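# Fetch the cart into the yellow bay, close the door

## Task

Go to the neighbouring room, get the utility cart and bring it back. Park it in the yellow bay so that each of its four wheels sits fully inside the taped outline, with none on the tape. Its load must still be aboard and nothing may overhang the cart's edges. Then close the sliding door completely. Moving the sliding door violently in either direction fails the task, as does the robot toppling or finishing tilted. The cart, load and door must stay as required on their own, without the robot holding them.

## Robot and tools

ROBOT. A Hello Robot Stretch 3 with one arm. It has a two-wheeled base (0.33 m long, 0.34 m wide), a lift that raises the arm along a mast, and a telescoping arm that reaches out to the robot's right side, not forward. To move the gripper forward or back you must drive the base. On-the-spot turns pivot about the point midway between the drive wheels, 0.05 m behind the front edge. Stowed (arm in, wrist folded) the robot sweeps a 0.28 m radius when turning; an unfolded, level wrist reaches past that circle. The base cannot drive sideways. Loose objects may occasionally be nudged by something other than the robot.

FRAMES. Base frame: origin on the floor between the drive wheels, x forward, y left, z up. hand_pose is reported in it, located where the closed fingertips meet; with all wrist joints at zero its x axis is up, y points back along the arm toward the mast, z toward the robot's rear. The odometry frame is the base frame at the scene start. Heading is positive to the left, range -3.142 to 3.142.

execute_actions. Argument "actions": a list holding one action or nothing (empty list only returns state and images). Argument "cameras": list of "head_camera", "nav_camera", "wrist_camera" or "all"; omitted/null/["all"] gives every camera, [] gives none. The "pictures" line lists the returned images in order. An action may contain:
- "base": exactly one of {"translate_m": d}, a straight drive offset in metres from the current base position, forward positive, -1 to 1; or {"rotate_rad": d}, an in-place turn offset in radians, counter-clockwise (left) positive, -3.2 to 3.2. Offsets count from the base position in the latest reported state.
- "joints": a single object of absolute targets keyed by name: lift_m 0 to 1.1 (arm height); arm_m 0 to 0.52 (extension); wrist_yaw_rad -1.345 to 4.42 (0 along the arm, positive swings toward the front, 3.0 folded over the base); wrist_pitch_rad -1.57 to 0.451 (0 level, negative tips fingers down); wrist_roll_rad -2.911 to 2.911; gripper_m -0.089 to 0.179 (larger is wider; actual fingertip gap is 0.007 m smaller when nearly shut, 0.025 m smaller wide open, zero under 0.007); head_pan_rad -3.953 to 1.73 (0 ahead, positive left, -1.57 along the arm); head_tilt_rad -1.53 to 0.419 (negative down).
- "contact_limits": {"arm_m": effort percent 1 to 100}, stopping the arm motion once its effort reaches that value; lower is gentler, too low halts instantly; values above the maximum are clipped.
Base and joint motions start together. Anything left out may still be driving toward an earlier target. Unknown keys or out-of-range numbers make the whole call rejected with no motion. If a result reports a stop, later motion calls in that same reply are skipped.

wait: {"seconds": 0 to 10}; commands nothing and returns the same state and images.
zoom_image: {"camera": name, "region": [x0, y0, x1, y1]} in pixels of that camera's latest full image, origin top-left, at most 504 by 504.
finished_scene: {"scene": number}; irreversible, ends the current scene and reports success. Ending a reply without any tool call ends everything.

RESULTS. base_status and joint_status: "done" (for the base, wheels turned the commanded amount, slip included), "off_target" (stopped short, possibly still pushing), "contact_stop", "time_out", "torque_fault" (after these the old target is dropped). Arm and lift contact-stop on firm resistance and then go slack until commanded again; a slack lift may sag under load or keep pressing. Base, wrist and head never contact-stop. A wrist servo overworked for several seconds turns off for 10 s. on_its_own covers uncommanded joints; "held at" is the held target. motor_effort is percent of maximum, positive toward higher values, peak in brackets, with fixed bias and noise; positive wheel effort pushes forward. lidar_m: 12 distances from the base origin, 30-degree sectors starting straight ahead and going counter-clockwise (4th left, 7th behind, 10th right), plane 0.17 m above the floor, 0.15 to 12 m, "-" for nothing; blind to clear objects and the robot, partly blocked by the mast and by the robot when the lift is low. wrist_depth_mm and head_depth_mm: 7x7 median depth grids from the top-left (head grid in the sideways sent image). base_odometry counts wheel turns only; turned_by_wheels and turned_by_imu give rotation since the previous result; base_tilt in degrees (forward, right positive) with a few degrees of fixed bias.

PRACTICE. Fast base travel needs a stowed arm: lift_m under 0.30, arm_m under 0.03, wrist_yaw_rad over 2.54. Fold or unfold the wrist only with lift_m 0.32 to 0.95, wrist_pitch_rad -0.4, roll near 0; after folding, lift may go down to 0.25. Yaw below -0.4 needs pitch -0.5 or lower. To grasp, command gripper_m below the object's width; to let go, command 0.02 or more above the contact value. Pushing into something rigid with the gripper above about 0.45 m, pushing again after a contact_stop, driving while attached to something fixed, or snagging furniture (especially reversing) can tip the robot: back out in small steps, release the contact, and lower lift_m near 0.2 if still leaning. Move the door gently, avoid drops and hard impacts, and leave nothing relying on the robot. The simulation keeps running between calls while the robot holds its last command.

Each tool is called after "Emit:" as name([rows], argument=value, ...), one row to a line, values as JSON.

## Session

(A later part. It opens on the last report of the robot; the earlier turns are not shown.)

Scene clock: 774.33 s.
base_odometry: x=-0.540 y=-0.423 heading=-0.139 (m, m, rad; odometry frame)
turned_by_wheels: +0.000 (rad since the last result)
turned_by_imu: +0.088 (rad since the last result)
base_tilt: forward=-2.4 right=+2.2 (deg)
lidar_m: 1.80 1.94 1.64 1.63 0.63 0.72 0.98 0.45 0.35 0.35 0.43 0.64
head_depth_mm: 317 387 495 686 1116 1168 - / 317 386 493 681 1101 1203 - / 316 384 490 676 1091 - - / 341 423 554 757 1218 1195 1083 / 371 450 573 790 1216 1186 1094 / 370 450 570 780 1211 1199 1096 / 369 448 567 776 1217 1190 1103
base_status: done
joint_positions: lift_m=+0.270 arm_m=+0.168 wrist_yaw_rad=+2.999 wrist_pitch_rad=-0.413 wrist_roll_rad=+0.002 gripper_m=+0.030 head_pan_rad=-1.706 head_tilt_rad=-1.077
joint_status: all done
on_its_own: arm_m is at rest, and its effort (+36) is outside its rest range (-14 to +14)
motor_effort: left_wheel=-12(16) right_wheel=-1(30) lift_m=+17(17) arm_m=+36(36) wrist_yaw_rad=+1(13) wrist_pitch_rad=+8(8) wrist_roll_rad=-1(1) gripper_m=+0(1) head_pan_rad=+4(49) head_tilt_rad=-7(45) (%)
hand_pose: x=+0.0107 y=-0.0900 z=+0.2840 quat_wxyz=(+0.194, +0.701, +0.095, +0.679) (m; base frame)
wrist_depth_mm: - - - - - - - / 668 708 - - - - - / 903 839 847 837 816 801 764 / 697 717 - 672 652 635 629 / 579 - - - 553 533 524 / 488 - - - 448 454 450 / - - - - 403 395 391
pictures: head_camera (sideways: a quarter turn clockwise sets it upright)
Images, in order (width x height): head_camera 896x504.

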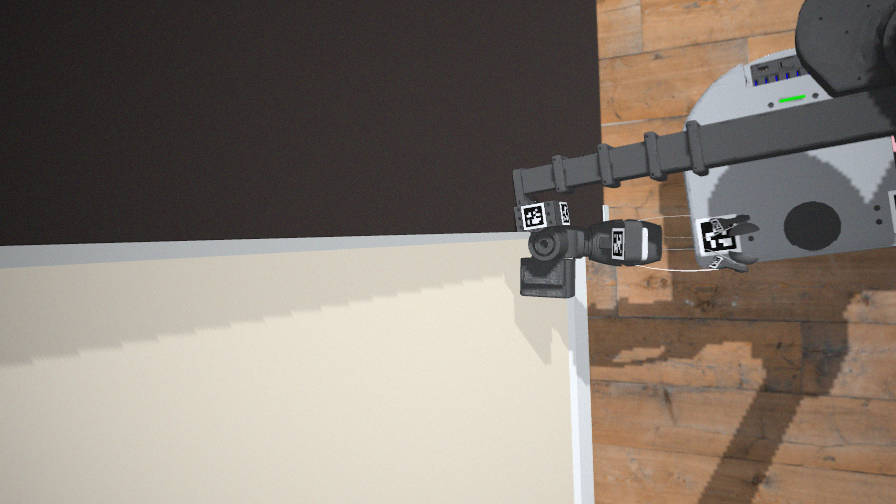

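Emit:
execute_actions([
  {"joints":{"arm_m":0.10,"head_tilt_rad":-0.8},"base":{"translate_m":0.03}},
])

Scene clock: 780.40 s.
base_odometry: x=-0.510 y=-0.427 heading=-0.139 (m, m, rad; odometry frame)
turned_by_wheels: +0.000 (rad since the last result)
turned_by_imu: -0.005 (rad since the last result)
base_tilt: forward=-2.4 right=+2.3 (deg)
lidar_m: 1.77 1.90 1.65 1.62 0.63 0.71 1.00 0.45 0.35 0.35 0.43 0.64
head_depth_mm: 285 316 370 450 570 783 1075 / 287 315 370 448 566 777 1082 / 304 328 384 460 588 775 1082 / 323 371 435 528 666 910 1101 / 323 370 435 526 663 901 1108 / 322 370 433 525 661 895 1115 / 321 368 431 521 656 890 1114
base_status: done
joint_positions: lift_m=+0.270 arm_m=+0.100 wrist_yaw_rad=+2.999 wrist_pitch_rad=-0.414 wrist_roll_rad=+0.002 gripper_m=+0.030 head_pan_rad=-1.706 head_tilt_rad=-0.803
joint_status: all done
motor_effort: left_wheel=-1(10) right_wheel=+0(12) lift_m=+17(17) arm_m=-3(27) wrist_yaw_rad=+1(2) wrist_pitch_rad=+9(9) wrist_roll_rad=-1(1) gripper_m=+0(0) head_pan_rad=+3(4) head_tilt_rad=+2(26) (%)
hand_pose: x=+0.0107 y=-0.0227 z=+0.2837 quat_wxyz=(+0.195, +0.701, +0.096, +0.679) (m; base frame)
wrist_depth_mm: - - - - - - - / 608 796 - - - - - / 719 836 851 831 814 787 777 / 702 683 681 682 653 635 624 / 568 - - - 553 533 517 / - - - - 448 454 449 / - - - - 400 395 395
pictures: head_camera (sideways: a quarter turn clockwise sets it upright), nav_camera (sideways: a quarter turn counterclockwise sets it upright), wrist_camera
Images, in order (width x height): head_camera 896x504, nav_camera 672x504, wrist_camera 644x364.

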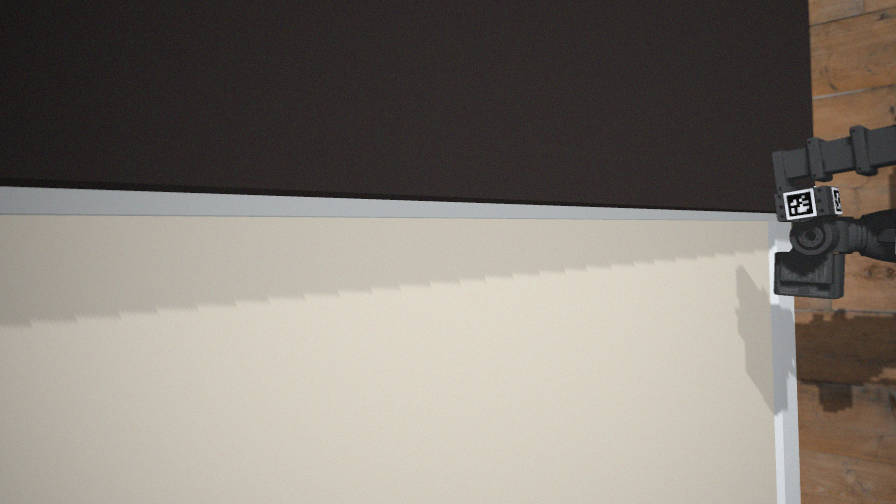

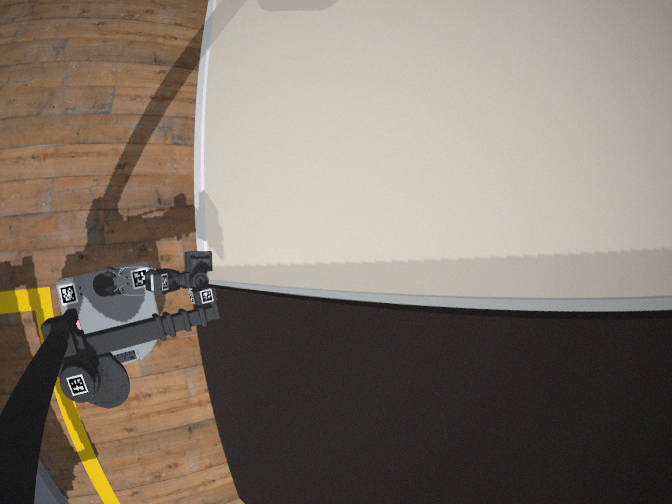

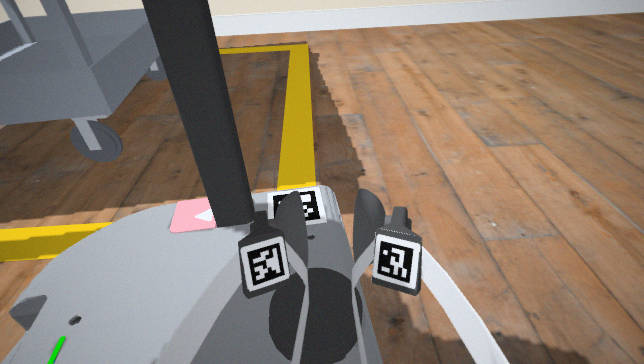

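Emit:
execute_actions([
  {"base":{"rotate_rad":-0.07},"joints":{"head_tilt_rad":-1.09}},
], cameras=[])

Emit:
execute_actions([
  {"base":{"translate_m":0.03}},
], cameras=[])

Emit:
execute_actions([
  {"joints":{"arm_m":0.22},"contact_limits":{"arm_m":10}},
], cameras=["head_camera"])

Scene clock: 813.60 s.
base_odometry: x=-0.510 y=-0.427 heading=-0.208 (m, m, rad; odometry frame)
turned_by_wheels: -0.070 (rad since the last result)
turned_by_imu: -0.070 (rad since the last result)
base_tilt: forward=-2.4 right=+2.4 (deg)
lidar_m: 1.77 1.85 1.67 1.62 0.60 0.67 1.43 0.48 0.36 0.35 0.42 0.59
head_depth_mm: 327 401 516 729 1224 1170 - / 324 395 508 708 1169 1196 - / 320 390 498 690 968 - - / 346 426 554 764 1074 1195 1077 / 369 448 567 774 1198 1187 1090 / 365 441 557 757 1177 1190 1100 / 361 435 548 742 1135 1190 1107
base_status: done
joint_positions: lift_m=+0.270 arm_m=+0.100 wrist_yaw_rad=+2.999 wrist_pitch_rad=-0.414 wrist_roll_rad=+0.002 gripper_m=+0.030 head_pan_rad=-1.706 head_tilt_rad=-1.076
joint_status: all done
motor_effort: left_wheel=+2(3) right_wheel=-2(5) lift_m=+17(17) arm_m=-2(2) wrist_yaw_rad=+1(1) wrist_pitch_rad=+9(9) wrist_roll_rad=-1(1) gripper_m=+0(0) head_pan_rad=+4(4) head_tilt_rad=-8(37) (%)
hand_pose: x=+0.0107 y=-0.0227 z=+0.2837 quat_wxyz=(+0.195, +0.701, +0.096, +0.679) (m; base frame)
wrist_depth_mm: - - - - - - - / 585 - - - - - - / 664 872 853 835 817 786 786 / 706 683 688 687 646 631 623 / 579 - - - 550 530 519 / - - - - 445 456 450 / - - - - 402 398 395
pictures: none
No camera images: the call's "cameras" was empty. Leave "cameras" out to get every camera's image.

Scene clock: 815.03 s.
base_odometry: x=-0.481 y=-0.433 heading=-0.208 (m, m, rad; odometry frame)
turned_by_wheels: +0.000 (rad since the last result)
turned_by_imu: +0.000 (rad since the last result)
base_tilt: forward=-2.4 right=+2.4 (deg)
lidar_m: 1.73 1.82 1.67 1.62 0.62 0.67 1.43 0.48 0.36 0.36 0.42 0.59
head_depth_mm: 328 402 518 727 1223 1166 - / 324 396 509 708 1175 1199 - / 338 416 518 702 968 - - / 375 455 578 795 1104 1183 1081 / 371 449 569 776 1210 1182 1094 / 366 443 561 759 1180 1189 1093 / 362 437 550 741 1141 1193 1101
base_status: done
joint_positions: lift_m=+0.270 arm_m=+0.100 wrist_yaw_rad=+2.999 wrist_pitch_rad=-0.414 wrist_roll_rad=+0.002 gripper_m=+0.030 head_pan_rad=-1.706 head_tilt_rad=-1.076
joint_status: not commanded
motor_effort: left_wheel=+1(5) right_wheel=-2(4) lift_m=+16(17) arm_m=-3(2) wrist_yaw_rad=+1(1) wrist_pitch_rad=+9(9) wrist_roll_rad=-1(1) gripper_m=+0(1) head_pan_rad=+4(4) head_tilt_rad=-8(7) (%)
hand_pose: x=+0.0107 y=-0.0227 z=+0.2837 quat_wxyz=(+0.195, +0.701, +0.096, +0.679) (m; base frame)
wrist_depth_mm: - - - - - - - / 603 - - - - - - / 677 881 843 842 824 791 775 / 705 687 687 687 651 638 626 / 580 - - - 554 523 519 / - - - - 445 455 447 / - - - - 400 397 393
pictures: none
No camera images: the call's "cameras" was empty. Leave "cameras" out to get every camera's image.

Scene clock: 816.60 s.
base_odometry: x=-0.481 y=-0.433 heading=-0.209 (m, m, rad; odometry frame)
turned_by_wheels: +0.000 (rad since the last result)
turned_by_imu: +0.000 (rad since the last result)
base_tilt: forward=-2.3 right=+2.4 (deg)
lidar_m: 1.74 1.82 1.67 1.62 0.62 0.67 1.44 0.48 0.36 0.36 0.42 0.59
head_depth_mm: 328 403 519 729 1219 1165 - / 324 397 509 712 1171 1194 - / 339 418 518 703 1134 - - / 375 455 578 799 1242 1199 1082 / 371 449 570 778 1202 1185 1096 / 366 443 561 757 1181 1192 1099 / 362 437 551 744 1137 1194 1105
base_status: not commanded
joint_positions: lift_m=+0.270 arm_m=+0.178 wrist_yaw_rad=+2.999 wrist_pitch_rad=-0.416 wrist_roll_rad=+0.002 gripper_m=+0.030 head_pan_rad=-1.706 head_tilt_rad=-1.077
joint_status: arm_m contact_stop (moved +0.077 of +0.120)
on_its_own: arm_m is slack since a contact_stop, until your next command for it (your +0.220 is given up)
motor_effort: left_wheel=-1(2) right_wheel=+0(2) lift_m=+17(17) arm_m=+1(11) wrist_yaw_rad=+2(2) wrist_pitch_rad=+10(12) wrist_roll_rad=-1(1) gripper_m=+1(1) head_pan_rad=+4(3) head_tilt_rad=-7(8) (%)
contact_limits: arm_m 10 (drawing in: default 24, maximum 40; extending or still: default 35, maximum 56)
hand_pose: x=+0.0107 y=-0.1002 z=+0.2833 quat_wxyz=(+0.195, +0.701, +0.096, +0.679) (m; base frame)
wrist_depth_mm: - - - - - - - / 652 - - - - - - / 774 859 854 820 807 787 762 / 706 719 - 666 648 634 619 / 574 - - - 551 530 523 / 497 - - - 446 454 448 / - - - - 401 395 392
pictures: head_camera (sideways: a quarter turn clockwise sets it upright)
Images, in order (width x height): head_camera 896x504.

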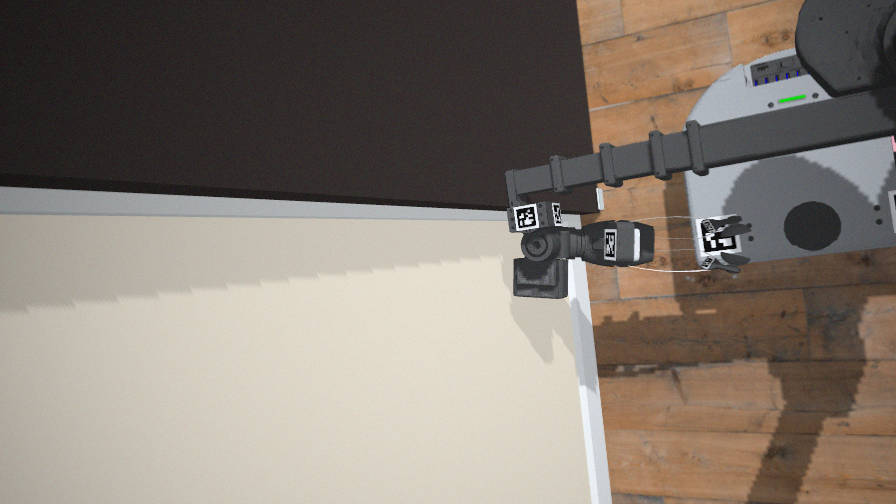

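Emit:
execute_actions([
  {"joints":{"arm_m":0.166}},
], cameras=[])

Emit:
execute_actions([
  {"base":{"translate_m":-0.07}},
], cameras=["head_camera"])

Scene clock: 819.37 s.
base_odometry: x=-0.481 y=-0.433 heading=-0.208 (m, m, rad; odometry frame)
turned_by_wheels: +0.000 (rad since the last result)
turned_by_imu: +0.000 (rad since the last result)
base_tilt: forward=-2.4 right=+2.4 (deg)
lidar_m: 1.73 1.82 1.67 1.62 0.62 0.67 1.43 0.48 0.36 0.36 0.43 0.59
head_depth_mm: 328 402 518 729 1219 1164 - / 325 397 510 711 1180 1198 - / 339 418 519 705 1131 - - / 375 456 579 799 1253 1194 1078 / 370 450 570 778 1205 1194 1096 / 365 442 561 758 1187 1190 1094 / 361 438 549 742 1142 1195 1099
base_status: not commanded
joint_positions: lift_m=+0.270 arm_m=+0.166 wrist_yaw_rad=+2.999 wrist_pitch_rad=-0.416 wrist_roll_rad=+0.002 gripper_m=+0.030 head_pan_rad=-1.706 head_tilt_rad=-1.077
joint_status: all done
motor_effort: left_wheel=+1(1) right_wheel=-2(1) lift_m=+17(17) arm_m=-3(3) wrist_yaw_rad=+2(1) wrist_pitch_rad=+10(10) wrist_roll_rad=-1(1) gripper_m=+0(0) head_pan_rad=+3(2) head_tilt_rad=-7(8) (%)
hand_pose: x=+0.0107 y=-0.0889 z=+0.2833 quat_wxyz=(+0.195, +0.701, +0.096, +0.679) (m; base frame)
wrist_depth_mm: - - - - - - - / 645 - - - - - - / 762 875 842 827 808 794 779 / 702 718 - 676 649 631 623 / 578 - - - 549 523 519 / 492 - - - 446 453 448 / - - - - 402 401 392
pictures: none
No camera images: the call's "cameras" was empty. Leave "cameras" out to get every camera's image.

Scene clock: 821.17 s.
base_odometry: x=-0.549 y=-0.419 heading=-0.208 (m, m, rad; odometry frame)
turned_by_wheels: +0.001 (rad since the last result)
turned_by_imu: +0.001 (rad since the last result)
base_tilt: forward=-2.3 right=+2.4 (deg)
lidar_m: 1.77 1.89 1.67 1.62 0.60 0.67 1.42 0.48 0.36 0.35 0.42 0.59
head_depth_mm: 326 400 515 723 1219 1176 - / 322 394 506 706 1168 1195 - / 319 388 497 687 1123 - - / 315 383 489 686 1222 1196 1081 / 339 433 565 776 1208 1185 1090 / 365 441 558 757 1173 1186 1093 / 360 435 547 740 1137 1194 1103
base_status: done
joint_positions: lift_m=+0.270 arm_m=+0.166 wrist_yaw_rad=+3.010 wrist_pitch_rad=-0.400 wrist_roll_rad=+0.002 gripper_m=+0.030 head_pan_rad=-1.706 head_tilt_rad=-1.077
joint_status: not commanded
motor_effort: left_wheel=+6(7) right_wheel=-16(18) lift_m=+16(17) arm_m=+6(6) wrist_yaw_rad=-12(13) wrist_pitch_rad=+0(10) wrist_roll_rad=-1(1) gripper_m=+0(0) head_pan_rad=+3(3) head_tilt_rad=-7(7) (%)
hand_pose: x=+0.0086 y=-0.0858 z=+0.2870 quat_wxyz=(+0.186, +0.701, +0.094, +0.682) (m; base frame)
wrist_depth_mm: - - - - - - - / 651 791 - - - - - / 847 802 888 868 836 813 812 / 713 737 - 709 664 650 640 / 593 - - - 572 540 530 / 498 - - - 456 459 455 / - - - - 408 401 394
pictures: head_camera (sideways: a quarter turn clockwise sets it upright)
Images, in order (width x height): head_camera 896x504.

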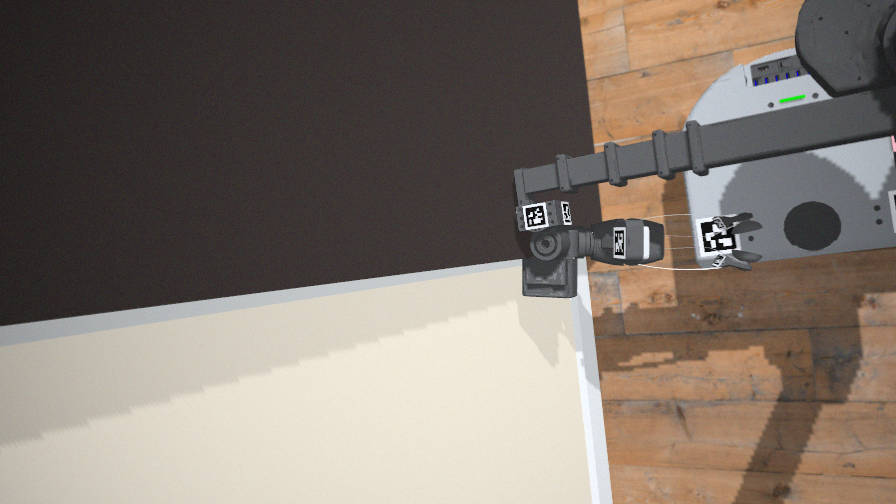

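Emit:
execute_actions([
  {"base":{"translate_m":-0.04}},
], cameras=["head_camera"])

Scene clock: 825.00 s.
base_odometry: x=-0.589 y=-0.410 heading=-0.207 (m, m, rad; odometry frame)
turned_by_wheels: +0.001 (rad since the last result)
turned_by_imu: +0.076 (rad since the last result)
base_tilt: forward=-2.3 right=+2.3 (deg)
lidar_m: 1.83 1.97 1.65 1.02 0.63 0.71 0.97 0.45 0.35 0.35 0.43 0.64
head_depth_mm: 316 384 493 682 1107 1166 - / 315 383 489 677 1099 1202 - / 314 381 489 672 1085 - - / 313 380 484 686 1209 1195 1084 / 338 435 572 785 1217 1184 1089 / 369 447 570 780 1210 1193 1092 / 367 445 568 777 1213 1189 1103
base_status: done
joint_positions: lift_m=+0.270 arm_m=+0.165 wrist_yaw_rad=+3.014 wrist_pitch_rad=-0.387 wrist_roll_rad=+0.002 gripper_m=+0.030 head_pan_rad=-1.706 head_tilt_rad=-1.077
joint_status: not commanded
on_its_own: right_wheel is at rest, and its effort (-21) is outside its rest range (-18 to +18); wrist_yaw_rad is at rest, and its effort (-18) is outside its rest range (-12 to +12)
motor_effort: left_wheel=+5(15) right_wheel=-21(49) lift_m=+17(17) arm_m=+14(15) wrist_yaw_rad=-18(50) wrist_pitch_rad=-7(8) wrist_roll_rad=-1(1) gripper_m=+0(0) head_pan_rad=+3(3) head_tilt_rad=-7(7) (%)
hand_pose: x=+0.0077 y=-0.0834 z=+0.2900 quat_wxyz=(+0.180, +0.702, +0.091, +0.683) (m; base frame)
wrist_depth_mm: - - - - - - - / 670 690 - - - - - / 903 837 915 893 858 843 827 / 747 750 - 724 681 672 654 / 594 - - - 574 554 545 / 501 - - - 460 468 461 / - - - - 410 405 403
pictures: head_camera (sideways: a quarter turn clockwise sets it upright)
Images, in order (width x height): head_camera 896x504.

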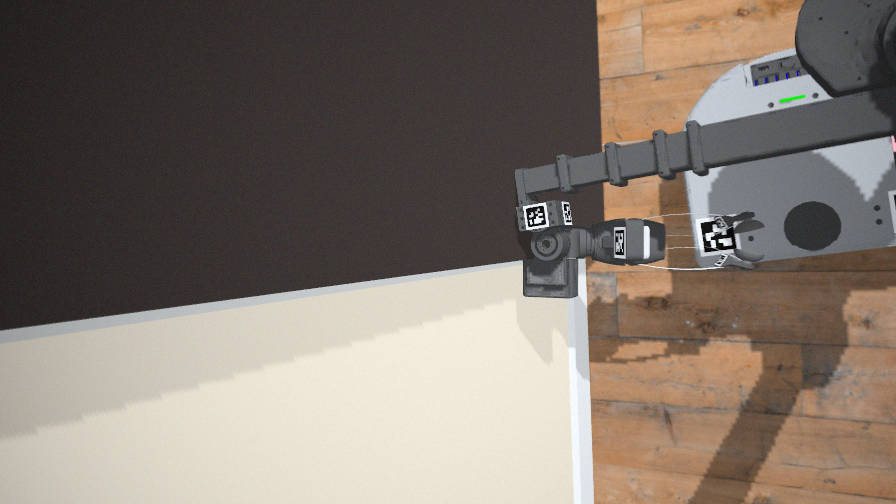

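Emit:
execute_actions([
  {"base":{"translate_m":0.05}},
], cameras=[])

Emit:
execute_actions([
  {"joints":{"arm_m":0.0,"head_pan_rad":-2.9,"head_tilt_rad":-0.5}},
])

Scene clock: 831.43 s.
base_odometry: x=-0.540 y=-0.421 heading=-0.207 (m, m, rad; odometry frame)
turned_by_wheels: +0.000 (rad since the last result)
turned_by_imu: -0.003 (rad since the last result)
base_tilt: forward=-2.3 right=+2.4 (deg)
lidar_m: 1.78 1.92 1.64 1.62 0.63 0.71 1.00 0.45 0.36 0.35 0.44 0.65
head_depth_mm: 320 391 500 694 1136 1170 - / 319 388 498 690 1116 1203 - / 318 387 494 683 1105 - - / 365 442 560 764 1218 1191 1080 / 373 454 577 794 1229 1183 1097 / 372 452 576 789 1215 1189 1096 / 371 451 572 783 1213 1202 1104
base_status: done
joint_positions: lift_m=+0.270 arm_m=+0.166 wrist_yaw_rad=+2.998 wrist_pitch_rad=-0.414 wrist_roll_rad=+0.002 gripper_m=+0.030 head_pan_rad=-1.706 head_tilt_rad=-1.077
joint_status: not commanded
motor_effort: left_wheel=-1(6) right_wheel=+0(17) lift_m=+17(17) arm_m=+4(15) wrist_yaw_rad=+3(18) wrist_pitch_rad=+9(9) wrist_roll_rad=-1(1) gripper_m=+0(0) head_pan_rad=+4(4) head_tilt_rad=-8(8) (%)
hand_pose: x=+0.0110 y=-0.0880 z=+0.2839 quat_wxyz=(+0.195, +0.701, +0.095, +0.679) (m; base frame)
wrist_depth_mm: - - - - - - - / 660 747 - - - - - / 895 791 850 831 820 793 773 / 710 711 - 675 646 637 625 / 578 - - - 552 530 520 / 491 - - - 449 456 449 / - - - - 400 397 394
pictures: none
No camera images: the call's "cameras" was empty. Leave "cameras" out to get every camera's image.

Scene clock: 833.90 s.
base_odometry: x=-0.540 y=-0.421 heading=-0.207 (m, m, rad; odometry frame)
turned_by_wheels: +0.000 (rad since the last result)
turned_by_imu: +0.000 (rad since the last result)
base_tilt: forward=-2.4 right=+2.3 (deg)
lidar_m: 1.78 1.92 1.65 1.62 0.63 0.71 1.00 0.45 0.36 0.35 0.44 0.64
head_depth_mm: 1593 1720 1901 2078 1876 1513 1259 / 1619 1779 1963 2172 1886 1515 1261 / 1233 1362 1533 1760 1783 1518 1271 / 799 867 941 1033 1143 1281 1250 / 644 686 735 788 851 925 1016 / 539 568 602 636 677 724 776 / 463 485 508 534 562 592 628
base_status: not commanded
joint_positions: lift_m=+0.270 arm_m=+0.002 wrist_yaw_rad=+2.998 wrist_pitch_rad=-0.414 wrist_roll_rad=+0.002 gripper_m=+0.030 head_pan_rad=-2.893 head_tilt_rad=-0.507
joint_status: all done
joint sent to its limit — the command would take arm_m past its lower limit, so that joint was sent only as far as its limit.
motor_effort: left_wheel=-1(1) right_wheel=+1(0) lift_m=+17(17) arm_m=-3(4) wrist_yaw_rad=+2(3) wrist_pitch_rad=+9(9) wrist_roll_rad=-1(1) gripper_m=+0(0) head_pan_rad=-3(49) head_tilt_rad=+5(43) (%)
hand_pose: x=+0.0109 y=+0.0755 z=+0.2838 quat_wxyz=(+0.195, +0.701, +0.095, +0.679) (m; base frame)
wrist_depth_mm: 947 - - - - - - / 532 - - - - - - / 543 610 836 823 804 792 783 / 664 650 666 668 648 637 613 / 578 566 - 552 558 527 519 / 484 507 - - 447 453 447 / - - - - 402 396 395
pictures: head_camera (sideways: a quarter turn clockwise sets it upright), nav_camera (sideways: a quarter turn counterclockwise sets it upright), wrist_camera
Images, in order (width x height): head_camera 896x504, nav_camera 672x504, wrist_camera 644x364.

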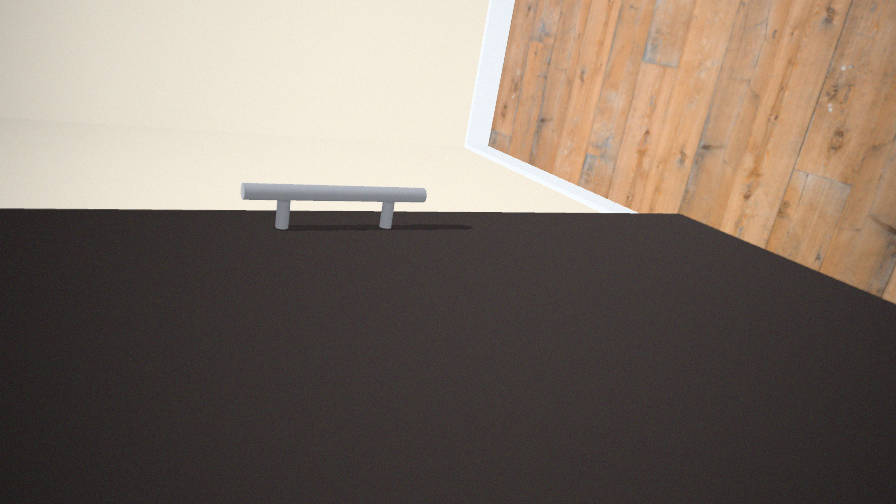

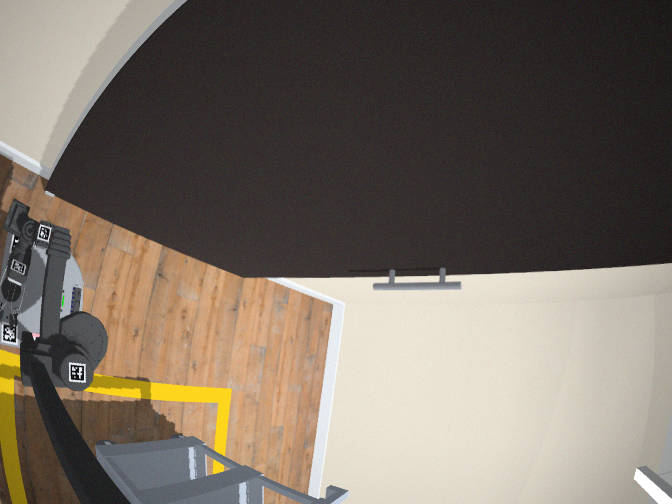

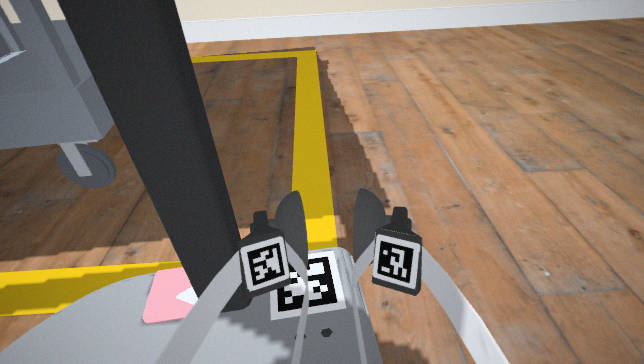

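Emit:
execute_actions([
  {"joints":{"head_pan_rad":-3.6,"head_tilt_rad":-0.85}},
], cameras=["head_camera","nav_camera"])

Scene clock: 843.97 s.
base_odometry: x=-0.540 y=-0.421 heading=-0.207 (m, m, rad; odometry frame)
turned_by_wheels: +0.000 (rad since the last result)
turned_by_imu: +0.000 (rad since the last result)
base_tilt: forward=-2.4 right=+2.4 (deg)
lidar_m: 1.78 1.92 1.64 1.62 0.63 0.71 1.00 0.46 0.36 0.35 0.44 0.65
head_depth_mm: 2053 919 715 1050 1083 - 1072 / 1979 896 1181 1137 1311 1246 - / 1905 2111 1934 1605 1428 1255 - / 1845 2119 2014 1668 1429 1269 - / 1782 2052 2014 1692 1440 1259 1144 / 1728 1949 2028 1693 1448 1258 1119 / 1673 1914 2034 1712 1454 1266 1128
base_status: not commanded
joint_positions: lift_m=+0.270 arm_m=+0.002 wrist_yaw_rad=+2.998 wrist_pitch_rad=-0.414 wrist_roll_rad=+0.002 gripper_m=+0.030 head_pan_rad=-3.593 head_tilt_rad=-0.839
joint_status: all done
motor_effort: left_wheel=-1(1) right_wheel=+0(0) lift_m=+17(17) arm_m=-3(3) wrist_yaw_rad=+3(3) wrist_pitch_rad=+9(9) wrist_roll_rad=-1(1) gripper_m=+0(0) head_pan_rad=-5(48) head_tilt_rad=-7(36) (%)
hand_pose: x=+0.0109 y=+0.0755 z=+0.2838 quat_wxyz=(+0.195, +0.701, +0.095, +0.679) (m; base frame)
wrist_depth_mm: 968 - - - - - - / 532 - - - - - - / 544 615 862 838 812 777 783 / 666 648 671 668 647 634 624 / 575 563 - 555 555 527 517 / 489 507 - - 448 455 446 / - - - - 403 397 392
pictures: head_camera (sideways: a quarter turn clockwise sets it upright), nav_camera (sideways: a quarter turn counterclockwise sets it upright)
Images, in order (width x height): head_camera 896x504, nav_camera 672x504.

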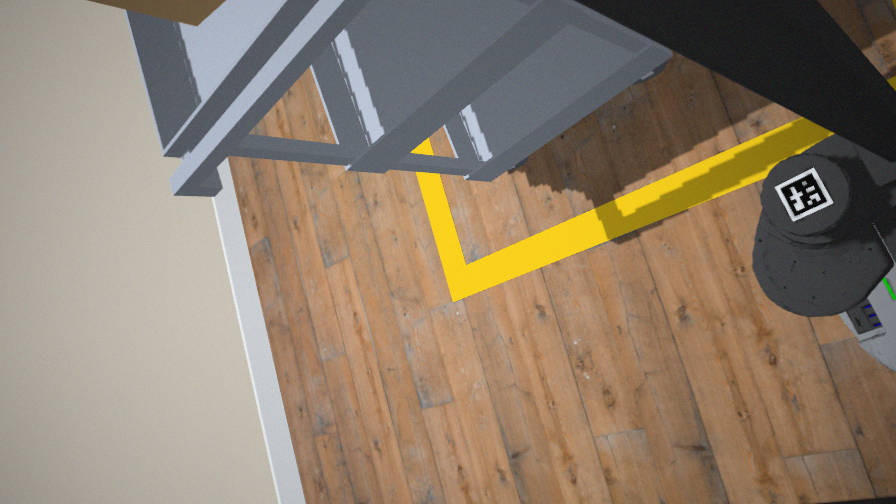

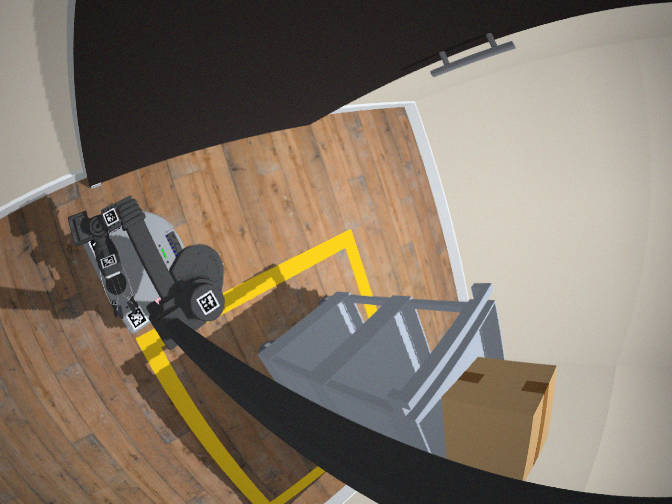

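Emit:
finished_scene(scene=1)

The scene is finished: the task was done.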